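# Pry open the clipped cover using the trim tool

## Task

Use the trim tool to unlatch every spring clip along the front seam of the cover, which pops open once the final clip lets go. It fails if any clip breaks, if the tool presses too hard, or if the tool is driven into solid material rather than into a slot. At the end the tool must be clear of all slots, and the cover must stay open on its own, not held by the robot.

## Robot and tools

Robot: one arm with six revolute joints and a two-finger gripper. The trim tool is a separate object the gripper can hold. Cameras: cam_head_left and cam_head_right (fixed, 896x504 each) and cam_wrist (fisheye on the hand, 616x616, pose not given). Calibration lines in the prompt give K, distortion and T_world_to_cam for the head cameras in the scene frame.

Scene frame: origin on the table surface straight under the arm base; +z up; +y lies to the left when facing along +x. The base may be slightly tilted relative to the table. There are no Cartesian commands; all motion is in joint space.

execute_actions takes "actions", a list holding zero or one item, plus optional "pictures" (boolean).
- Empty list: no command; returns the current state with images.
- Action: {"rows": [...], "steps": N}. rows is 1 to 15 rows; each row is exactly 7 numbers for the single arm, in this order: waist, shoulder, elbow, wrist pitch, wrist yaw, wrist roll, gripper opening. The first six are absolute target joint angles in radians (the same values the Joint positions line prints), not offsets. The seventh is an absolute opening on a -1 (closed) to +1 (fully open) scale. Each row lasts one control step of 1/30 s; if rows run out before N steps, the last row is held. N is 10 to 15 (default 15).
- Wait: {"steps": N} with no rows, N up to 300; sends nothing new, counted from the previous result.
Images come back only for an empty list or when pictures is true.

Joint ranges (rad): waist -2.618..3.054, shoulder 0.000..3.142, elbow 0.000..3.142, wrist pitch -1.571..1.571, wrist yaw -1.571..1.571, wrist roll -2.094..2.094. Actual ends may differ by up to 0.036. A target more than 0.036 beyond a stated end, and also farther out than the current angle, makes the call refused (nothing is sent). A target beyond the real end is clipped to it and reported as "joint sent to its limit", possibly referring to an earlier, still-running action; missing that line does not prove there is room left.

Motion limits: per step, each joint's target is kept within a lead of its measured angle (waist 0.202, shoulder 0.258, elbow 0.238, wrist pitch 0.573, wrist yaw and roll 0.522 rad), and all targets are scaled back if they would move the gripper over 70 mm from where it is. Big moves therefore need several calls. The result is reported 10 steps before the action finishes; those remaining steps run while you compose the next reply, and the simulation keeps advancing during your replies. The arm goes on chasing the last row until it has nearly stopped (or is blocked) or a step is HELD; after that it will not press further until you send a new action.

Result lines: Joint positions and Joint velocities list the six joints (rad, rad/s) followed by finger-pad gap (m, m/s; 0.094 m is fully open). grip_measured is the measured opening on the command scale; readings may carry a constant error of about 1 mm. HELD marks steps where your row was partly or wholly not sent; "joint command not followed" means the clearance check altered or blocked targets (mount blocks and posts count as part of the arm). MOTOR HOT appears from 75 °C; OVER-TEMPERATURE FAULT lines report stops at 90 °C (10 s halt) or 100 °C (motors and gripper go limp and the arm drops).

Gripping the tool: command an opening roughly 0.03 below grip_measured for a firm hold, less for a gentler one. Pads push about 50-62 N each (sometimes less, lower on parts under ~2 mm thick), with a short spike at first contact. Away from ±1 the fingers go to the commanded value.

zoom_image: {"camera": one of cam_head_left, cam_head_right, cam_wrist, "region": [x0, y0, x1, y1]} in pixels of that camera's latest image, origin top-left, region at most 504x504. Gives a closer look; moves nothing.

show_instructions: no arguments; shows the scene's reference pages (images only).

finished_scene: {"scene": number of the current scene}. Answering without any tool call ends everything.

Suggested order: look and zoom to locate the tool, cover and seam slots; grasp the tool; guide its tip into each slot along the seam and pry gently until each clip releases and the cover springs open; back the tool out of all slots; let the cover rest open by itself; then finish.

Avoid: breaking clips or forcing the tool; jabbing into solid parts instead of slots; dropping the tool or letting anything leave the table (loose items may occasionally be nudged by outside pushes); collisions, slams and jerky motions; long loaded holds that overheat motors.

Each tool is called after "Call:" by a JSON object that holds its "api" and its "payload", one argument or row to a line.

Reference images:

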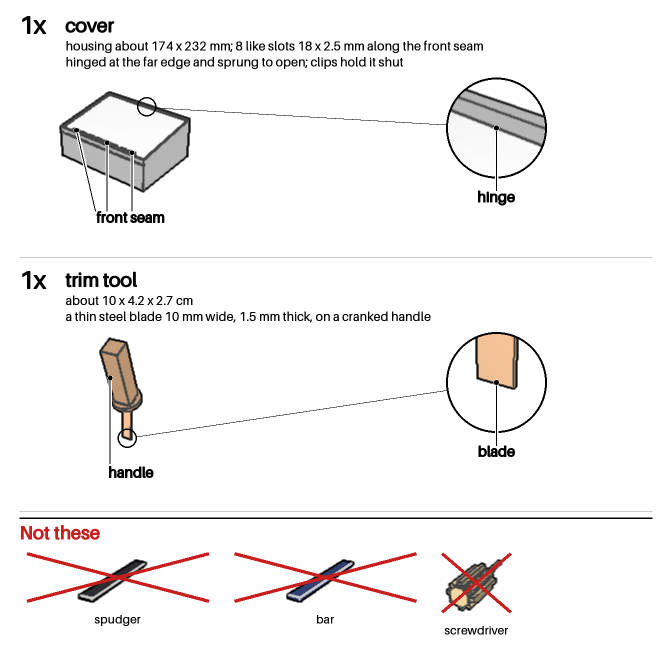

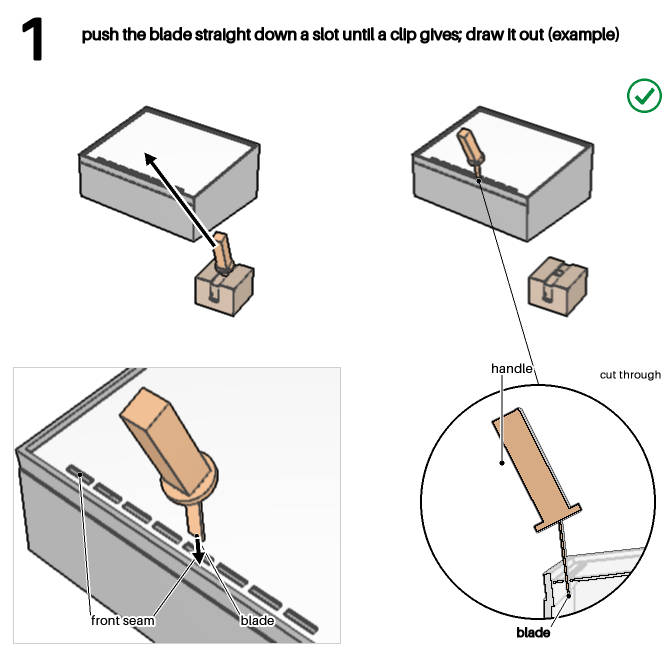

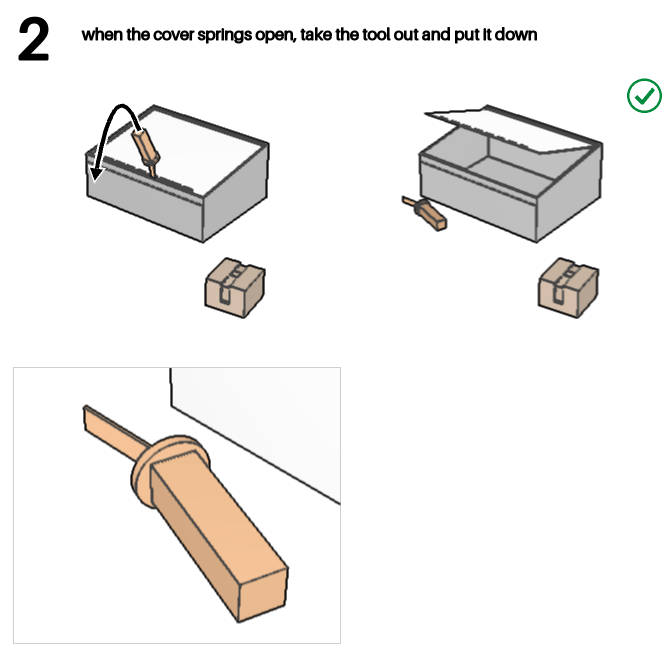

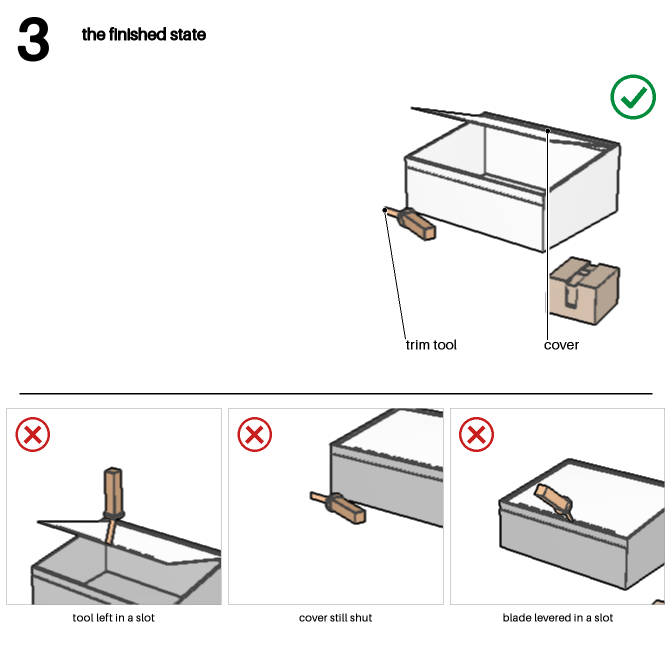

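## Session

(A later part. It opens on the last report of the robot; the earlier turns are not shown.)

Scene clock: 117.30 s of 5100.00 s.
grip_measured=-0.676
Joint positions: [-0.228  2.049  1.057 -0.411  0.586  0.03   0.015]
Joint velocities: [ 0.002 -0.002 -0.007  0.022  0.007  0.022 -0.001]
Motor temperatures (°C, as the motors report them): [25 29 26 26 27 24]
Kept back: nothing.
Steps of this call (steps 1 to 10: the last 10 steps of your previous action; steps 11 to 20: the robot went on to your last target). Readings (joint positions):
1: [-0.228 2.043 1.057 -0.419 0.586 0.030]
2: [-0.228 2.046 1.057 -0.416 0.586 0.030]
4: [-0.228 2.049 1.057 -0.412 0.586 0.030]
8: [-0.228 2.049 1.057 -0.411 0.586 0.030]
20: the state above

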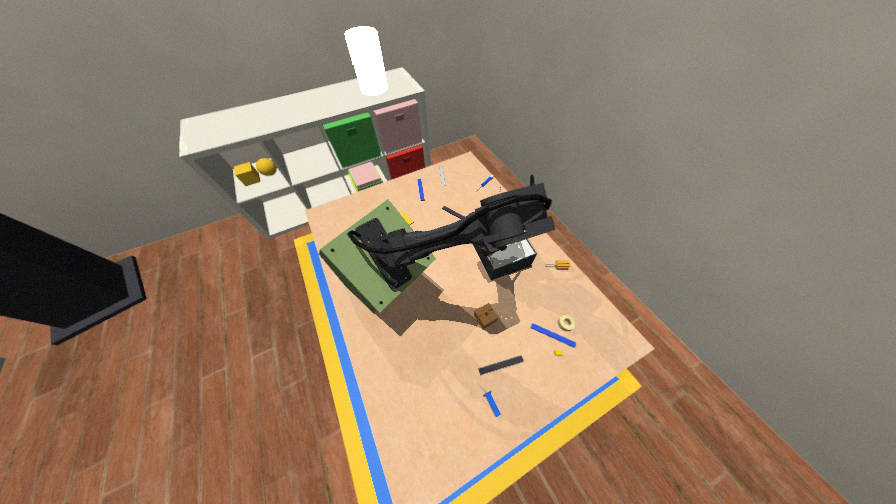

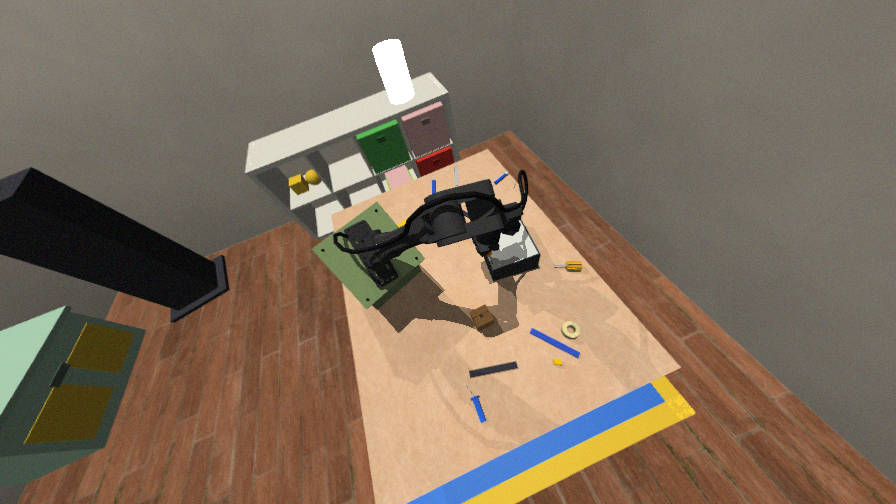

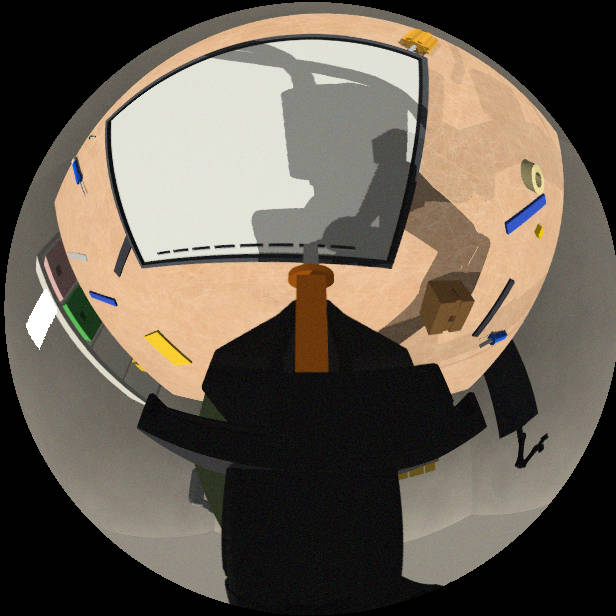

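Call:
{"api": "execute_actions", "payload": {
  "actions": [
    {"rows":[[-0.234,2.060,1.058,-0.399,0.573,0.018,-0.71],[-0.236,2.060,1.058,-0.398,0.572,0.016,-0.71],[-0.238,2.060,1.058,-0.397,0.570,0.014,-0.71],[-0.240,2.060,1.058,-0.396,0.569,0.012,-0.71],[-0.242,2.060,1.058,-0.395,0.568,0.010,-0.71],[-0.244,2.060,1.058,-0.394,0.566,0.008,-0.71],[-0.246,2.060,1.058,-0.393,0.565,0.006,-0.71],[-0.247,2.060,1.058,-0.393,0.564,0.004,-0.71]],"steps":12}
  ]
}}

Call:
{"api": "execute_actions", "payload": {
  "actions": [
    {"steps":20}
  ],
  "pictures": true
}}

Call:
{"api": "zoom_image", "payload": {
  "camera": "cam_wrist",
  "region": [241, 200, 381, 290]
}}

Scene clock: 124.47 s of 5100.00 s.
grip_measured=-0.676
Joint positions: [-0.228  2.049  1.057 -0.411  0.585  0.029  0.015]
Joint velocities: [ 0.002  0.002  0.012 -0.022 -0.007 -0.066 -0.001]
Motor temperatures (°C, as the motors report them): [25 29 26 26 27 24]
Steps of this call (steps 1 to 15: the robot went on to your last target; steps 16 to 90: nothing new was sent; then 4.10 s passed at rest; steps 91 to 92: the first 2 steps of this action). Readings (joint positions):
91: [-0.228 2.049 1.057 -0.411 0.586 0.029]
92: the state above

Scene clock: 125.13 s of 5100.00 s.
grip_measured=-0.676
Joint positions: [-0.236  2.049  1.057 -0.408  0.578  0.016  0.015]
Joint velocities: [-0.002 -0.002 -0.012  0.051  0.022  0.051 -0.   ]
Motor temperatures (°C, as the motors report them): [25 29 26 26 27 24]
Kept back: nothing.
Steps of this call (steps 1 to 10: the last 10 steps of your previous action; steps 11 to 20: the robot went on to your last target). Readings (joint positions):
1: [-0.229 2.049 1.057 -0.410 0.585 0.028]
2: [-0.229 2.049 1.057 -0.410 0.584 0.027]
4: [-0.233 2.049 1.057 -0.408 0.581 0.024]
8: [-0.236 2.049 1.057 -0.408 0.578 0.019]
20: the state above

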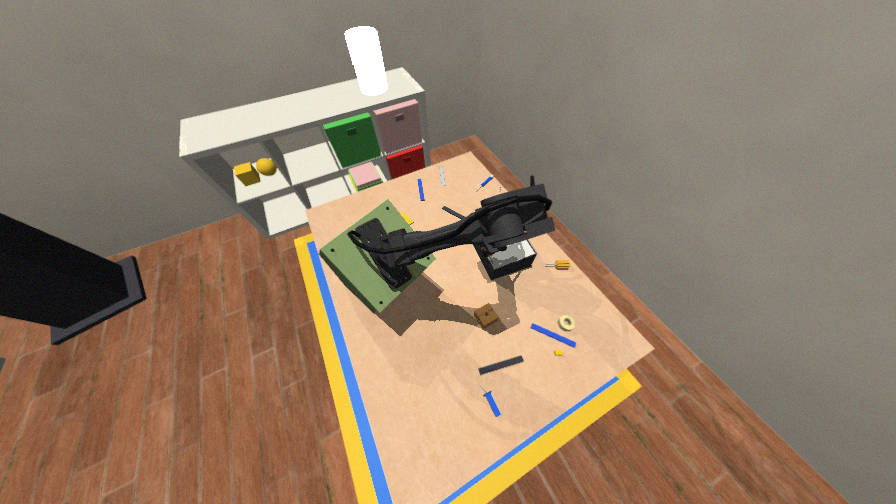

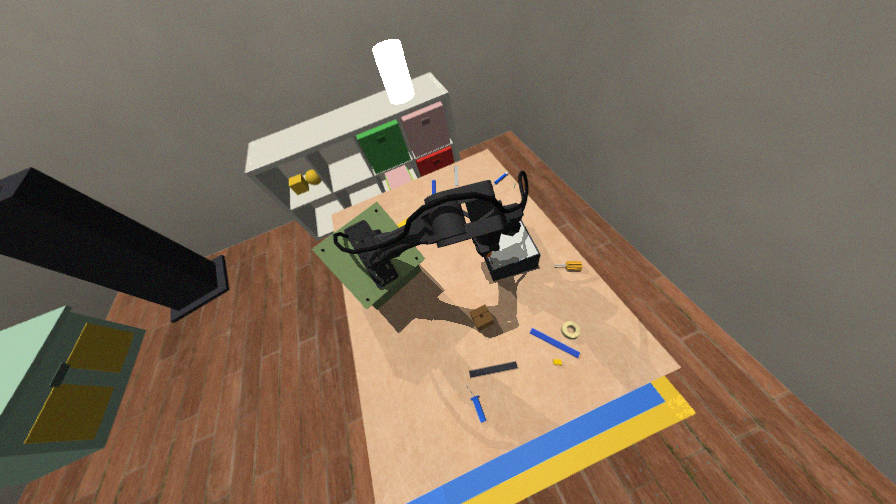

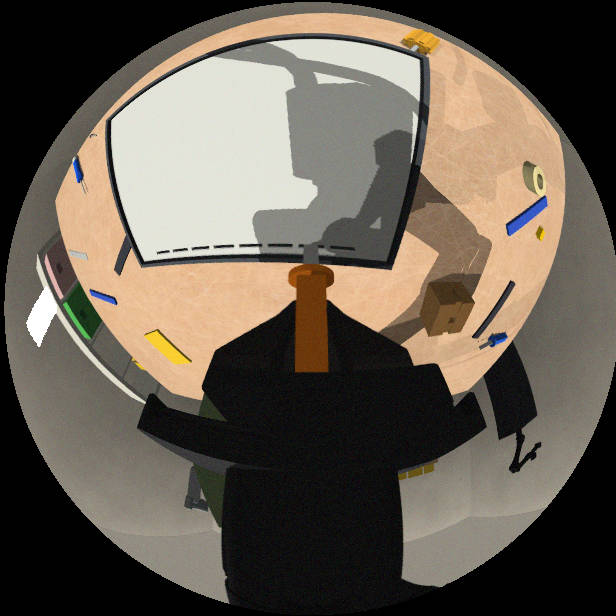

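Region (241, 200, 381, 290) of cam_wrist's 616x616 image, scaled by 3.600, with more detail than that image has; it fills the top 324 rows of this view, and the rest is white.

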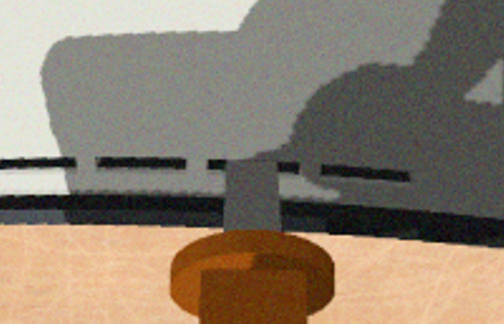

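Call:
{"api": "execute_actions", "payload": {
  "actions": [
    {"rows":[[-0.249,2.060,1.058,-0.393,0.564,0.004,-0.71],[-0.251,2.060,1.058,-0.393,0.564,0.004,-0.71],[-0.253,2.060,1.058,-0.393,0.564,0.004,-0.71]],"steps":10}
  ]
}}

Call:
{"api": "execute_actions", "payload": {
  "actions": [
    {"steps":20}
  ]
}}

Scene clock: 125.60 s of 5100.00 s.
grip_measured=-0.676
Joint positions: [-0.236  2.049  1.057 -0.408  0.578  0.016  0.015]
Joint velocities: [-0.007 -0.002 -0.007  0.007 -0.066 -0.022 -0.001]
Motor temperatures (°C, as the motors report them): [25 29 26 26 27 24]
Kept back: the last 10 steps of this action.
Steps of this call (steps 1 to 14: the robot went on to your last target). Readings (joint positions):
1: [-0.236 2.049 1.057 -0.408 0.578 0.016]
2: [-0.236 2.049 1.057 -0.408 0.578 0.016]
4: [-0.236 2.049 1.057 -0.408 0.578 0.016]
8: [-0.236 2.049 1.057 -0.408 0.578 0.016]
14: the state above

Scene clock: 126.27 s of 5100.00 s.
grip_measured=-0.676
Joint positions: [-0.236  2.049  1.057 -0.408  0.578  0.016  0.015]
Joint velocities: [-0.002 -0.017 -0.002  0.007  0.022 -0.007 -0.   ]
Motor temperatures (°C, as the motors report them): [25 29 26 26 27 24]
Kept back: nothing.
Steps of this call (steps 1 to 10: the last 10 steps of your previous action; steps 11 to 15: the robot went on to your last target; steps 16 to 20: nothing new was sent). Readings (joint positions):
1: [-0.236 2.049 1.057 -0.408 0.578 0.016]
2: [-0.236 2.049 1.057 -0.408 0.578 0.016]
4: [-0.236 2.049 1.057 -0.408 0.578 0.016]
8: [-0.236 2.049 1.057 -0.408 0.578 0.016]
20: the state above
The arm was judged still, so your last target was given up. Only a new action makes it travel on or press farther. Fingers that are still opening or closing keep moving.

Call:
{"api": "execute_actions", "payload": {
  "actions": [
    {"rows":[[-0.255,2.062,1.058,-0.393,0.564,0.004,-0.71],[-0.257,2.064,1.058,-0.393,0.564,0.004,-0.71],[-0.259,2.066,1.058,-0.393,0.564,0.004,-0.71],[-0.261,2.068,1.058,-0.393,0.564,0.004,-0.71]],"steps":10}
  ]
}}

Call:
{"api": "execute_actions", "payload": {
  "actions": [
    {"steps":20}
  ]
}}

Scene clock: 126.90 s of 5100.00 s.
grip_measured=-0.676
Joint positions: [-0.236  2.049  1.057 -0.408  0.578  0.016  0.015]
Joint velocities: [ 0.012 -0.007 -0.012  0.022 -0.007 -0.066  0.   ]
Motor temperatures (°C, as the motors report them): [25 29 26 26 27 24]
Kept back: the last 10 steps of this action.
Steps of this call (steps 1 to 19: nothing new was sent). Readings (joint positions):
1: [-0.236 2.049 1.057 -0.408 0.578 0.016]
2: [-0.236 2.049 1.057 -0.408 0.578 0.016]
4: [-0.236 2.049 1.057 -0.408 0.578 0.016]
8: [-0.236 2.049 1.057 -0.408 0.578 0.016]
19: the state above

Scene clock: 127.57 s of 5100.00 s.
grip_measured=-0.676
Joint positions: [-0.237  2.049  1.057 -0.408  0.576  0.015  0.015]
Joint velocities: [-0.007  0.002 -0.007 -0.037 -0.051  0.022 -0.001]
Motor temperatures (°C, as the motors report them): [25 29 26 26 27 24]
Kept back: nothing.
Steps of this call (steps 1 to 10: the last 10 steps of your previous action; steps 11 to 15: the robot went on to your last target; steps 16 to 20: nothing new was sent). Readings (joint positions):
1: [-0.236 2.049 1.057 -0.408 0.577 0.016]
2: [-0.237 2.049 1.057 -0.408 0.577 0.016]
4: [-0.237 2.049 1.057 -0.408 0.576 0.016]
8: [-0.237 2.049 1.057 -0.408 0.576 0.015]
20: the state above
The arm was judged still, so your last target was given up. Only a new action makes it travel on or press farther. Fingers that are still opening or closing keep moving.

Call:
{"api": "execute_actions", "payload": {
  "actions": [
    {"rows":[[-0.263,2.070,1.058,-0.393,0.564,0.004,-0.71],[-0.265,2.072,1.058,-0.393,0.564,0.004,-0.71],[-0.267,2.074,1.058,-0.393,0.564,0.004,-0.71],[-0.269,2.076,1.058,-0.393,0.564,0.004,-0.71]],"steps":10}
  ]
}}

Call:
{"api": "execute_actions", "payload": {
  "actions": [
    {"steps":20}
  ],
  "pictures": true
}}

Call:
{"api": "zoom_image", "payload": {
  "camera": "cam_wrist",
  "region": [241, 200, 381, 290]
}}

Scene clock: 128.20 s of 5100.00 s.
grip_measured=-0.676
Joint positions: [-0.237  2.049  1.057 -0.408  0.576  0.015  0.015]
Joint velocities: [-0.012 -0.022 -0.002 -0.022  0.007 -0.051  0.001]
Motor temperatures (°C, as the motors report them): [25 29 26 26 27 24]
Kept back: the last 10 steps of this action.
Steps of this call (steps 1 to 19: nothing new was sent). Readings (joint positions):
1: [-0.237 2.049 1.057 -0.408 0.576 0.015]
2: [-0.237 2.049 1.057 -0.408 0.576 0.015]
4: [-0.237 2.049 1.057 -0.408 0.576 0.015]
8: [-0.237 2.049 1.057 -0.408 0.576 0.015]
19: the state above

Scene clock: 128.87 s of 5100.00 s.
grip_measured=-0.676
Joint positions: [-0.239  2.049  1.057 -0.409  0.573  0.015  0.015]
Joint velocities: [-0.012  0.002 -0.007 -0.022  0.022 -0.022 -0.001]
Motor temperatures (°C, as the motors report them): [25 29 26 26 27 24]
Kept back: nothing.
Steps of this call (steps 1 to 10: the last 10 steps of your previous action; steps 11 to 15: the robot went on to your last target; steps 16 to 20: nothing new was sent). Readings (joint positions):
1: [-0.237 2.049 1.057 -0.408 0.576 0.015]
2: [-0.237 2.049 1.057 -0.408 0.576 0.015]
4: [-0.239 2.049 1.057 -0.408 0.574 0.015]
8: [-0.239 2.049 1.057 -0.409 0.573 0.015]
20: the state above
The arm was judged still, so your last target was given up. Only a new action makes it travel on or press farther. Fingers that are still opening or closing keep moving.

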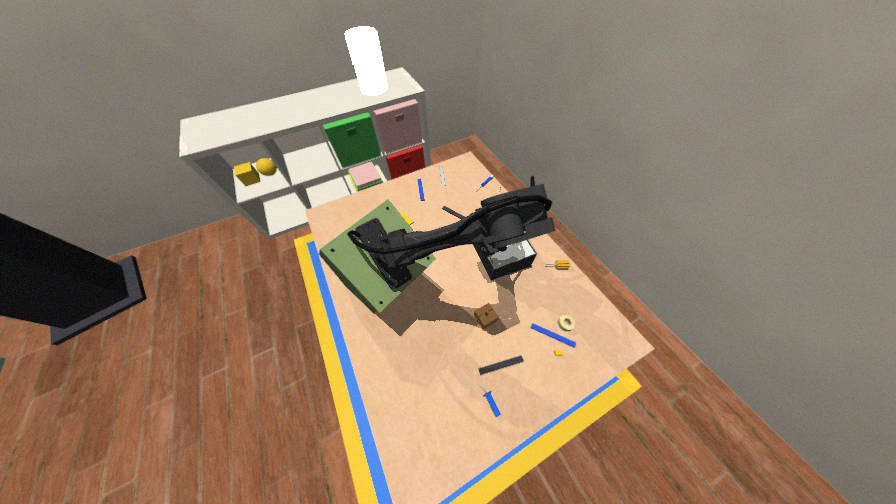

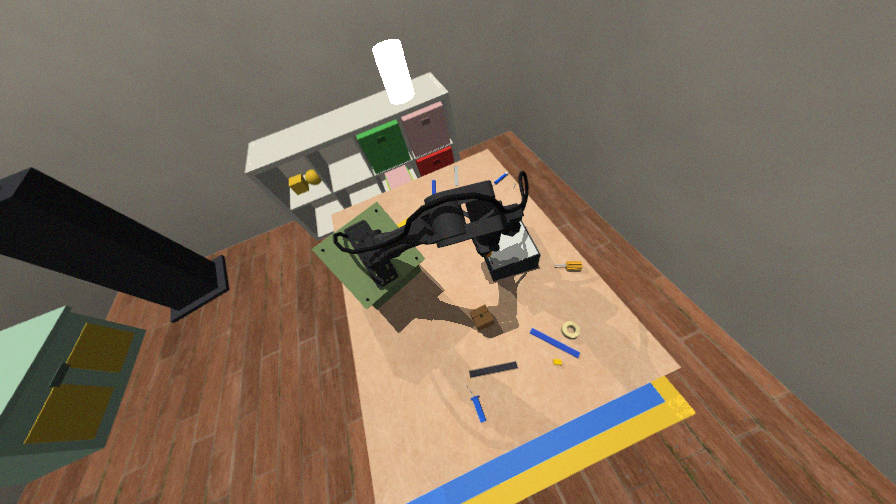

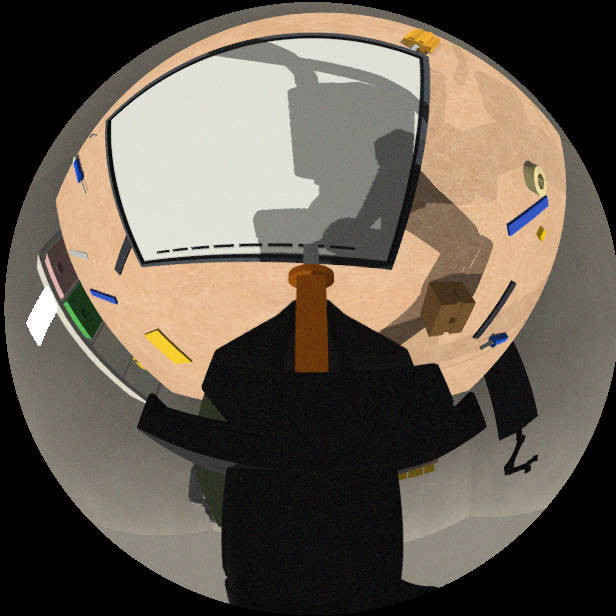

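Region (241, 200, 381, 290) of cam_wrist's 616x616 image, scaled by 3.600, with more detail than that image has; it fills the top 324 rows of this view, and the rest is white.

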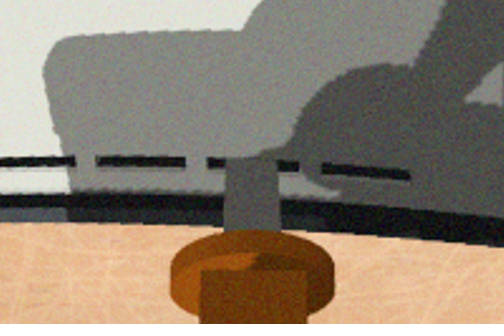

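Call:
{"api": "execute_actions", "payload": {
  "actions": [
    {"rows":[[-0.269,2.078,1.058,-0.391,0.564,0.004,-0.71],[-0.269,2.080,1.058,-0.390,0.564,0.004,-0.71],[-0.269,2.082,1.058,-0.389,0.564,0.004,-0.71]],"steps":10}
  ]
}}

Call:
{"api": "execute_actions", "payload": {
  "actions": [
    {"steps":20}
  ]
}}

Scene clock: 130.53 s of 5100.00 s.
grip_measured=-0.676
Joint positions: [-0.239  2.049  1.057 -0.409  0.573  0.015  0.015]
Joint velocities: [-0.002 -0.002  0.007  0.037 -0.081  0.007 -0.   ]
Motor temperatures (°C, as the motors report them): [25 29 26 26 27 24]
Kept back: the last 10 steps of this action.
Steps of this call (steps 1 to 50: nothing new was sent). Readings (joint positions):
1: [-0.239 2.049 1.057 -0.409 0.573 0.015]
2: [-0.239 2.049 1.057 -0.409 0.573 0.015]
4: [-0.239 2.049 1.057 -0.409 0.573 0.015]
8: [-0.239 2.049 1.057 -0.409 0.573 0.015]
50: the state above

Scene clock: 131.20 s of 5100.00 s.
grip_measured=-0.676
Joint positions: [-0.239  2.049  1.057 -0.409  0.573  0.015  0.015]
Joint velocities: [ 0.002 -0.002 -0.002  0.066 -0.066 -0.051  0.   ]
Motor temperatures (°C, as the motors report them): [25 29 26 26 27 24]
Kept back: nothing.
Steps of this call (steps 1 to 10: the last 10 steps of your previous action; steps 11 to 15: the robot went on to your last target; steps 16 to 20: nothing new was sent). Readings (joint positions):
1: [-0.239 2.049 1.057 -0.409 0.573 0.015]
2: [-0.239 2.049 1.057 -0.409 0.573 0.015]
4: [-0.239 2.049 1.057 -0.409 0.573 0.015]
8: [-0.239 2.049 1.057 -0.409 0.573 0.015]
20: the state above
The arm was judged still, so your last target was given up. Only a new action makes it travel on or press farther. Fingers that are still opening or closing keep moving.

Call:
{"api": "execute_actions", "payload": {
  "actions": [
    {"rows":[[-0.236,2.045,1.058,-0.412,0.578,0.020,-0.71],[-0.230,2.038,1.058,-0.420,0.588,0.030,-0.71],[-0.224,2.034,1.058,-0.427,0.598,0.038,-0.71],[-0.218,2.031,1.058,-0.434,0.607,0.046,-0.71],[-0.212,2.028,1.058,-0.441,0.616,0.054,-0.71],[-0.206,2.026,1.058,-0.447,0.625,0.061,-0.71],[-0.200,2.024,1.058,-0.452,0.633,0.068,-0.71],[-0.194,2.022,1.058,-0.457,0.640,0.073,-0.71],[-0.188,2.021,1.058,-0.460,0.644,0.077,-0.71],[-0.182,2.021,1.058,-0.460,0.644,0.077,-0.71]],"steps":15}
  ]
}}

Call:
{"api": "execute_actions", "payload": {
  "actions": [
    {"steps":22}
  ],
  "pictures": true
}}

Call:
{"api": "zoom_image", "payload": {
  "camera": "cam_wrist",
  "region": [241, 190, 381, 280]
}}

Scene clock: 133.73 s of 5100.00 s.
grip_measured=-0.676
Joint positions: [-0.237  2.046  1.057 -0.411  0.582  0.025  0.015]
Joint velocities: [ 0.046 -0.017 -0.007 -0.051  0.183  0.198  0.   ]
Motor temperatures (°C, as the motors report them): [25 29 26 26 27 24]
Steps of this call (steps 1 to 71: nothing new was sent; steps 72 to 76: the first 5 steps of this action). Readings (joint positions):
72: [-0.239 2.048 1.057 -0.409 0.573 0.015]
73: [-0.239 2.047 1.057 -0.409 0.573 0.016]
75: [-0.238 2.046 1.057 -0.409 0.576 0.021]
76: the state above

Scene clock: 134.47 s of 5100.00 s.
grip_measured=-0.676
Joint positions: [-0.198  2.038  1.057 -0.445  0.633  0.067  0.015]
Joint velocities: [-0.002 -0.007  0.007 -0.022 -0.051 -0.007 -0.   ]
Motor temperatures (°C, as the motors report them): [25 29 26 26 27 24]
Kept back: nothing.
Steps of this call (steps 1 to 10: the last 10 steps of your previous action; steps 11 to 22: the robot went on to your last target). Readings (joint positions):
1: [-0.235 2.046 1.057 -0.413 0.588 0.030]
2: [-0.231 2.044 1.057 -0.416 0.595 0.036]
4: [-0.221 2.041 1.057 -0.426 0.609 0.046]
8: [-0.200 2.038 1.057 -0.440 0.623 0.059]
22: the state above

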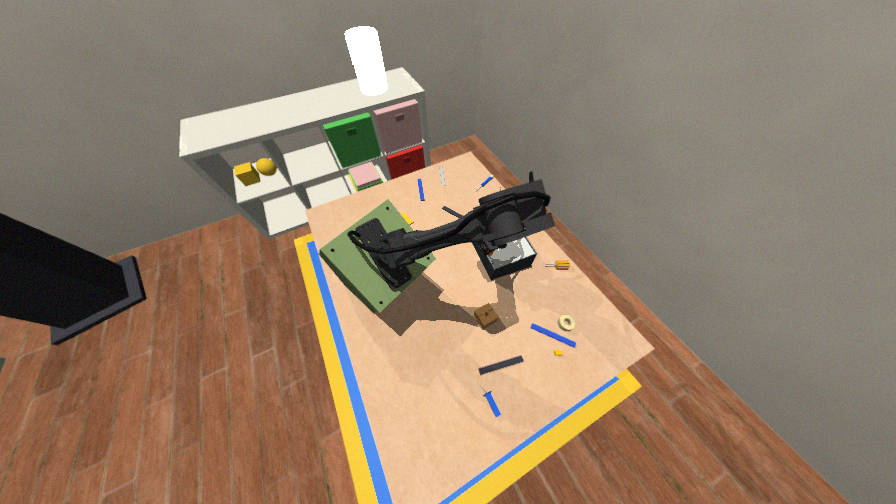

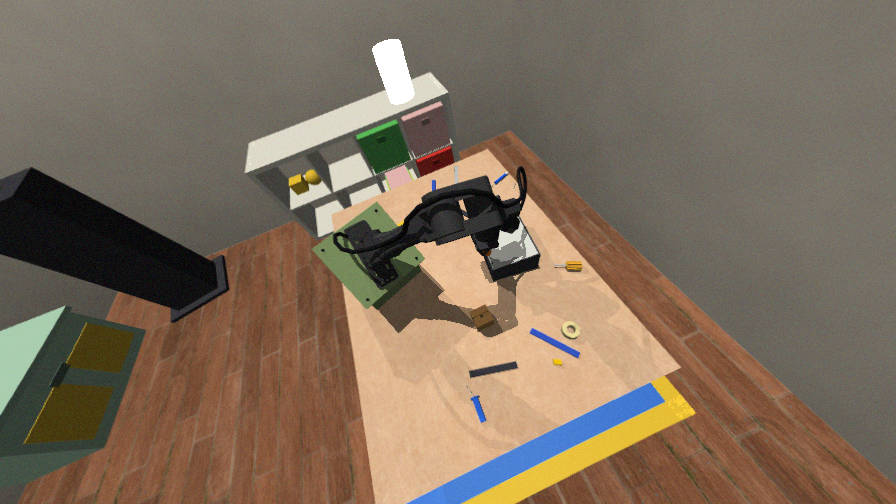

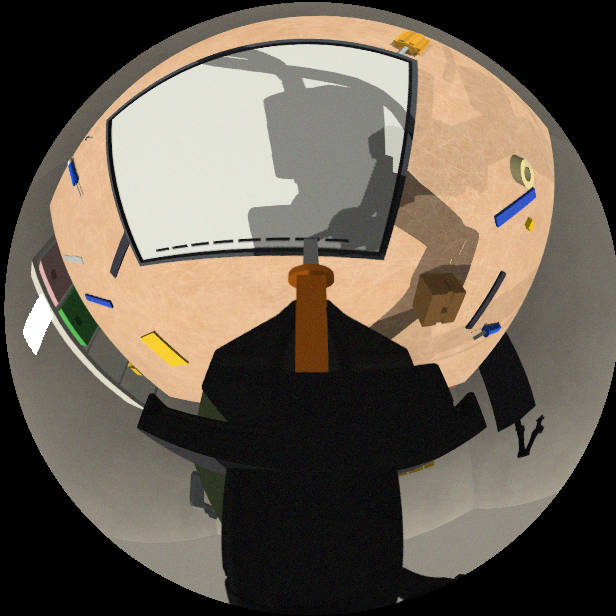

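Region (241, 190, 381, 280) of cam_wrist's 616x616 image, scaled by 3.600, with more detail than that image has; it fills the top 324 rows of this view, and the rest is white.

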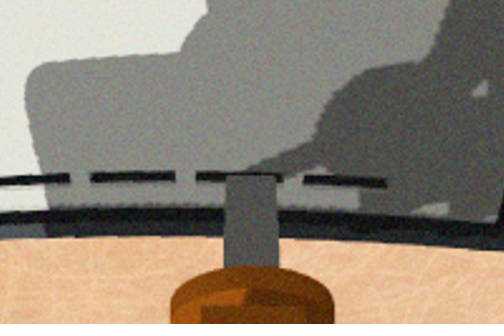

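Call:
{"api": "execute_actions", "payload": {
  "actions": [
    {"rows":[[-0.195,2.012,1.050,-0.460,0.640,0.070,-0.71],[-0.197,2.004,1.045,-0.460,0.640,0.066,-0.71],[-0.199,1.996,1.040,-0.461,0.640,0.062,-0.71],[-0.200,1.990,1.035,-0.462,0.645,0.058,-0.71],[-0.200,1.986,1.032,-0.462,0.655,0.054,-0.71],[-0.200,1.986,1.032,-0.462,0.665,0.050,-0.71],[-0.200,1.986,1.032,-0.462,0.675,0.050,-0.71],[-0.200,1.986,1.032,-0.462,0.685,0.050,-0.71],[-0.200,1.986,1.032,-0.462,0.695,0.050,-0.71],[-0.200,1.986,1.032,-0.462,0.704,0.050,-0.71]],"steps":15}
  ]
}}

Call:
{"api": "execute_actions", "payload": {
  "actions": [
    {"steps":22}
  ],
  "pictures": true
}}

Call:
{"api": "zoom_image", "payload": {
  "camera": "cam_wrist",
  "region": [241, 190, 381, 280]
}}

Scene clock: 137.73 s of 5100.00 s.
grip_measured=-0.676
Joint positions: [-0.198  2.017  1.057 -0.449  0.635  0.067  0.015]
Joint velocities: [-0.007 -0.217 -0.012  0.007  0.11   0.037 -0.001]
Motor temperatures (°C, as the motors report them): [25 29 26 26 27 24]
Steps of this call (steps 1 to 15: the robot went on to your last target; steps 16 to 90: nothing new was sent; then 0.10 s passed at rest; steps 91 to 95: the first 5 steps of this action). Readings (joint positions):
91: [-0.198 2.037 1.057 -0.445 0.634 0.067]
92: [-0.198 2.034 1.057 -0.446 0.634 0.067]
94: [-0.198 2.024 1.057 -0.448 0.634 0.067]
95: the state above

Scene clock: 138.47 s of 5100.00 s.
grip_measured=-0.676
Joint positions: [-0.198  1.997  1.057 -0.449  0.692  0.059  0.015]
Joint velocities: [ 0.002  0.002  0.007 -0.007 -0.007 -0.007 -0.001]
Motor temperatures (°C, as the motors report them): [25 29 26 26 27 24]
Kept back: nothing.
Steps of this call (steps 1 to 10: the last 10 steps of your previous action; steps 11 to 22: the robot went on to your last target). Readings (joint positions):
1: [-0.198 2.010 1.057 -0.449 0.638 0.065]
2: [-0.198 2.004 1.057 -0.449 0.643 0.064]
4: [-0.198 1.998 1.057 -0.449 0.657 0.062]
8: [-0.198 1.997 1.057 -0.449 0.679 0.060]
22: the state above

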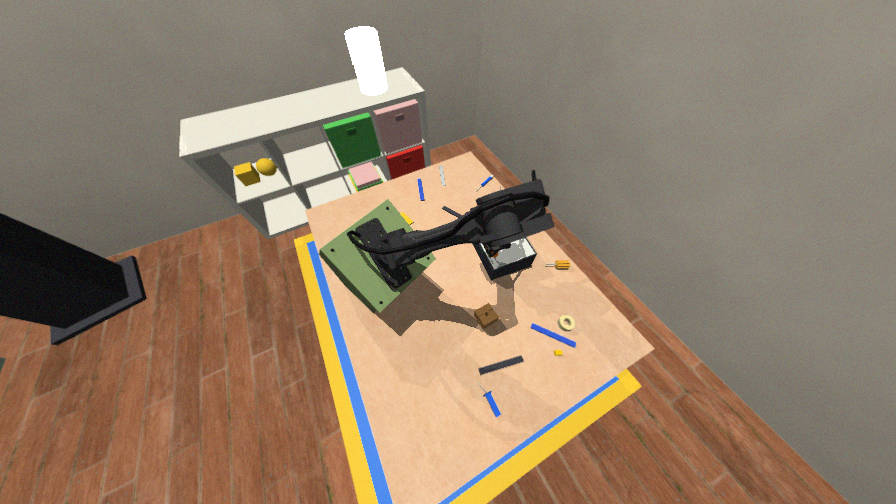

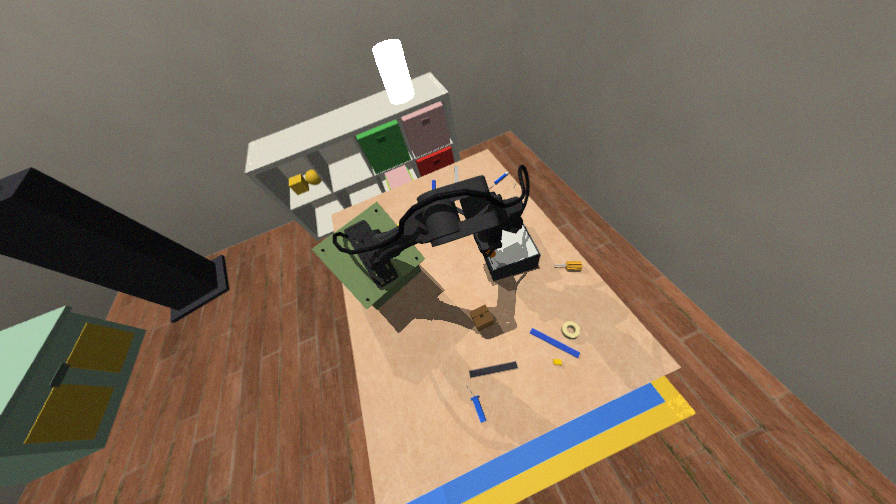

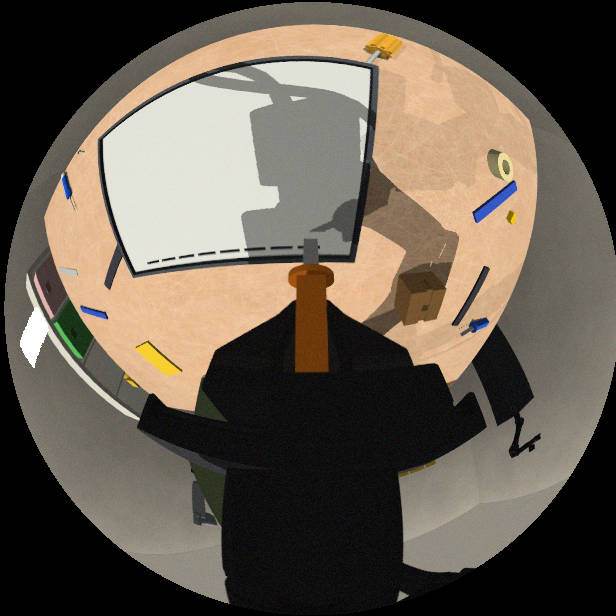

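Region (241, 190, 381, 280) of cam_wrist's 616x616 image, scaled by 3.600, with more detail than that image has; it fills the top 324 rows of this view, and the rest is white.

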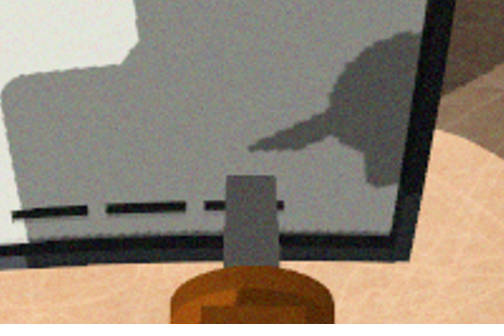

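Call:
{"api": "execute_actions", "payload": {
  "actions": []
}}

Scene clock: 140.53 s of 5100.00 s.
grip_measured=-0.676
Joint positions: [-0.198  1.997  1.057 -0.449  0.693  0.059  0.015]
Joint velocities: [-0.002  0.002  0.002 -0.081 -0.037  0.037  0.   ]
Motor temperatures (°C, as the motors report them): [25 29 26 26 27 24]
Kept back: nothing.
Steps of this call (steps 1 to 15: the robot went on to your last target; steps 16 to 62: nothing new was sent). Readings (joint positions):
1: [-0.198 1.997 1.057 -0.449 0.692 0.059]
2: [-0.198 1.997 1.057 -0.449 0.692 0.059]
4: [-0.198 1.997 1.057 -0.449 0.693 0.059]
8: [-0.198 1.997 1.057 -0.449 0.693 0.059]
62: the state above
The arm was judged still, so your last target was given up. Only a new action makes it travel on or press farther. Fingers that are still opening or closing keep moving.

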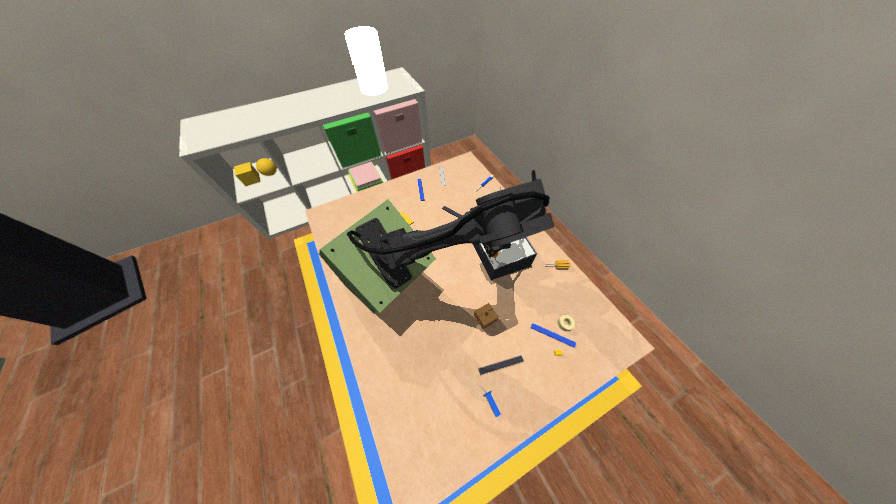

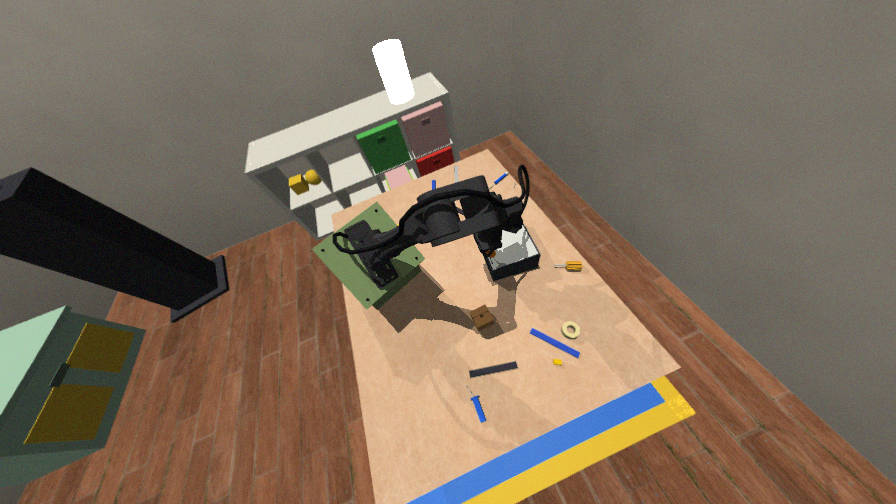

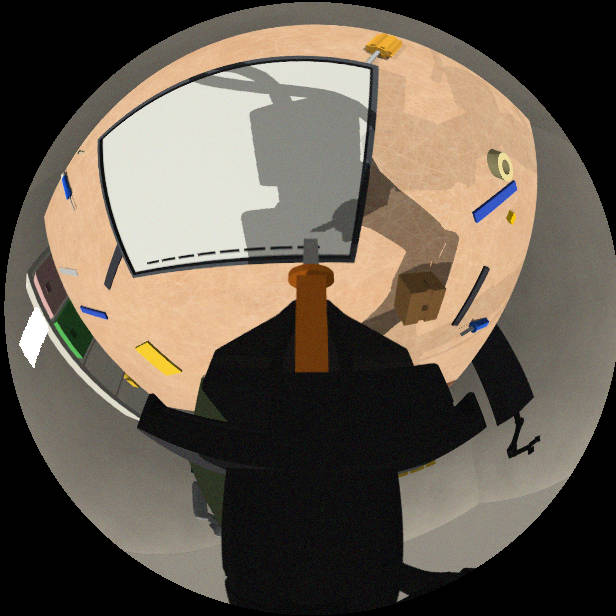

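Call:
{"api": "zoom_image", "payload": {
  "camera": "cam_wrist",
  "region": [241, 190, 381, 280]
}}

Region (241, 190, 381, 280) of cam_wrist's 616x616 image, scaled by 3.600, with more detail than that image has; it fills the top 324 rows of this view, and the rest is white.

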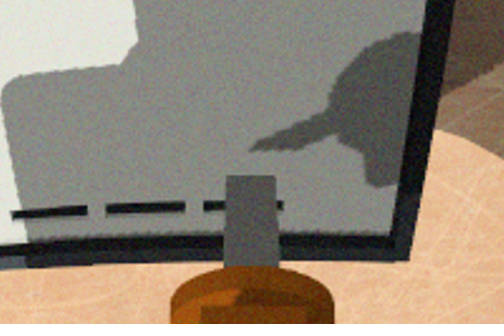

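Call:
{"api": "execute_actions", "payload": {
  "actions": [
    {"rows": [[-0.200,1.986,1.032,-0.465,0.704,0.050,-0.71],[-0.200,1.986,1.032,-0.472,0.704,0.050,-0.71],[-0.200,1.986,1.032,-0.479,0.704,0.050,-0.71],[-0.200,1.986,1.032,-0.486,0.704,0.050,-0.71],[-0.200,1.986,1.032,-0.493,0.704,0.050,-0.71],[-0.200,1.986,1.032,-0.499,0.704,0.050,-0.71]], "steps": 12}
  ]
}}

Call:
{"api": "execute_actions", "payload": {
  "actions": [
    {"steps": 18}
  ],
  "pictures": true
}}

Call:
{"api": "zoom_image", "payload": {
  "camera": "cam_wrist",
  "region": [241, 190, 381, 280]
}}

Scene clock: 141.90 s of 5100.00 s.
grip_measured=-0.676
Joint positions: [-0.198  1.997  1.057 -0.45   0.693  0.059  0.015]
Joint velocities: [-0.007  0.002  0.012 -0.11  -0.051  0.051 -0.001]
Motor temperatures (°C, as the motors report them): [25 29 26 26 27 24]
Steps of this call (steps 1 to 39: nothing new was sent; steps 40 to 41: the first 2 steps of this action). Readings (joint positions):
40: [-0.198 1.997 1.057 -0.449 0.693 0.059]
41: the state above

Scene clock: 142.50 s of 5100.00 s.
grip_measured=-0.676
Joint positions: [-0.198  1.997  1.057 -0.483  0.693  0.059  0.015]
Joint velocities: [-0.017 -0.012  0.002 -0.007 -0.007 -0.066 -0.001]
Motor temperatures (°C, as the motors report them): [25 29 26 26 27 24]
Kept back: nothing.
Steps of this call (steps 1 to 10: the last 10 steps of your previous action; steps 11 to 18: the robot went on to your last target). Readings (joint positions):
1: [-0.198 1.997 1.057 -0.452 0.693 0.059]
2: [-0.198 1.997 1.057 -0.455 0.693 0.059]
4: [-0.198 1.997 1.057 -0.464 0.693 0.059]
8: [-0.198 1.997 1.057 -0.477 0.693 0.059]
18: the state above

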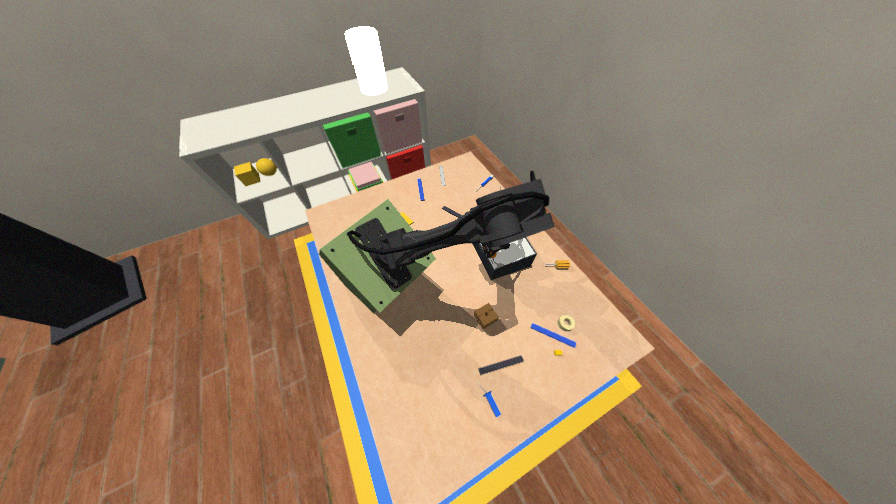

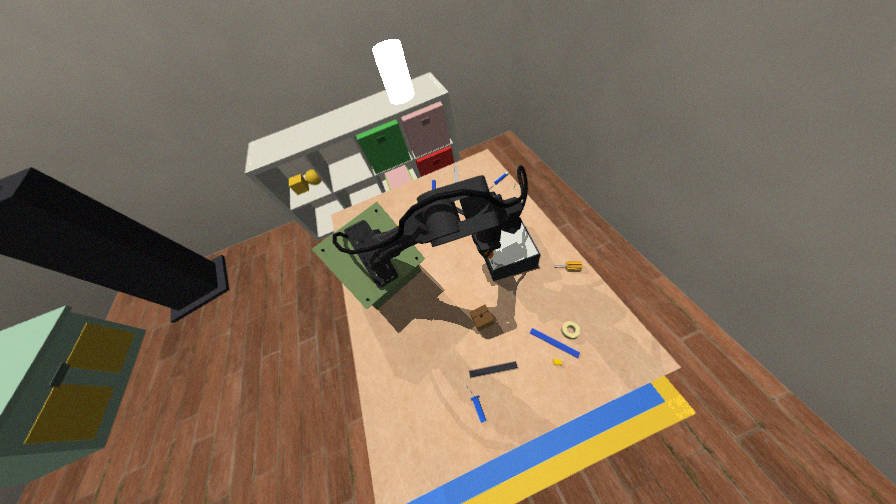

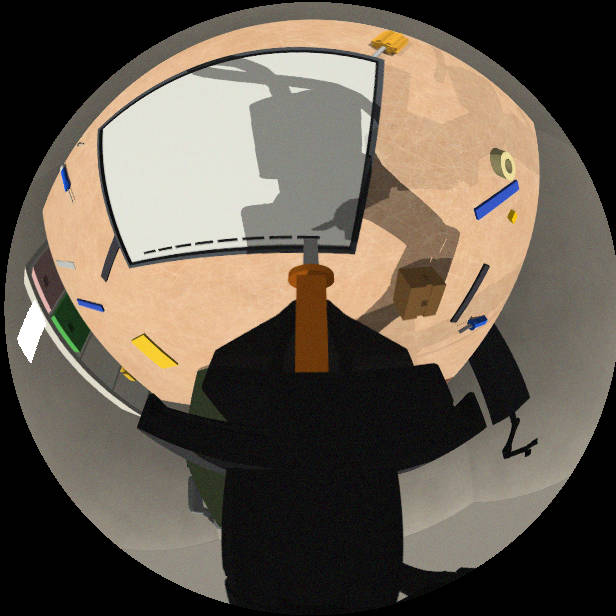

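Region (241, 190, 381, 280) of cam_wrist's 616x616 image, scaled by 3.600, with more detail than that image has; it fills the top 324 rows of this view, and the rest is white.

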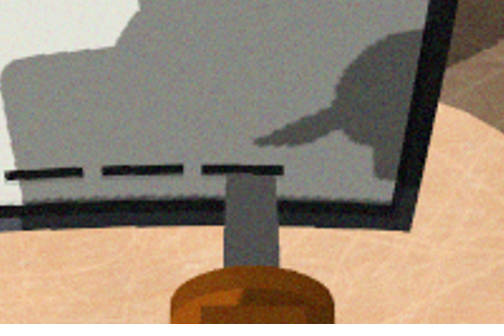

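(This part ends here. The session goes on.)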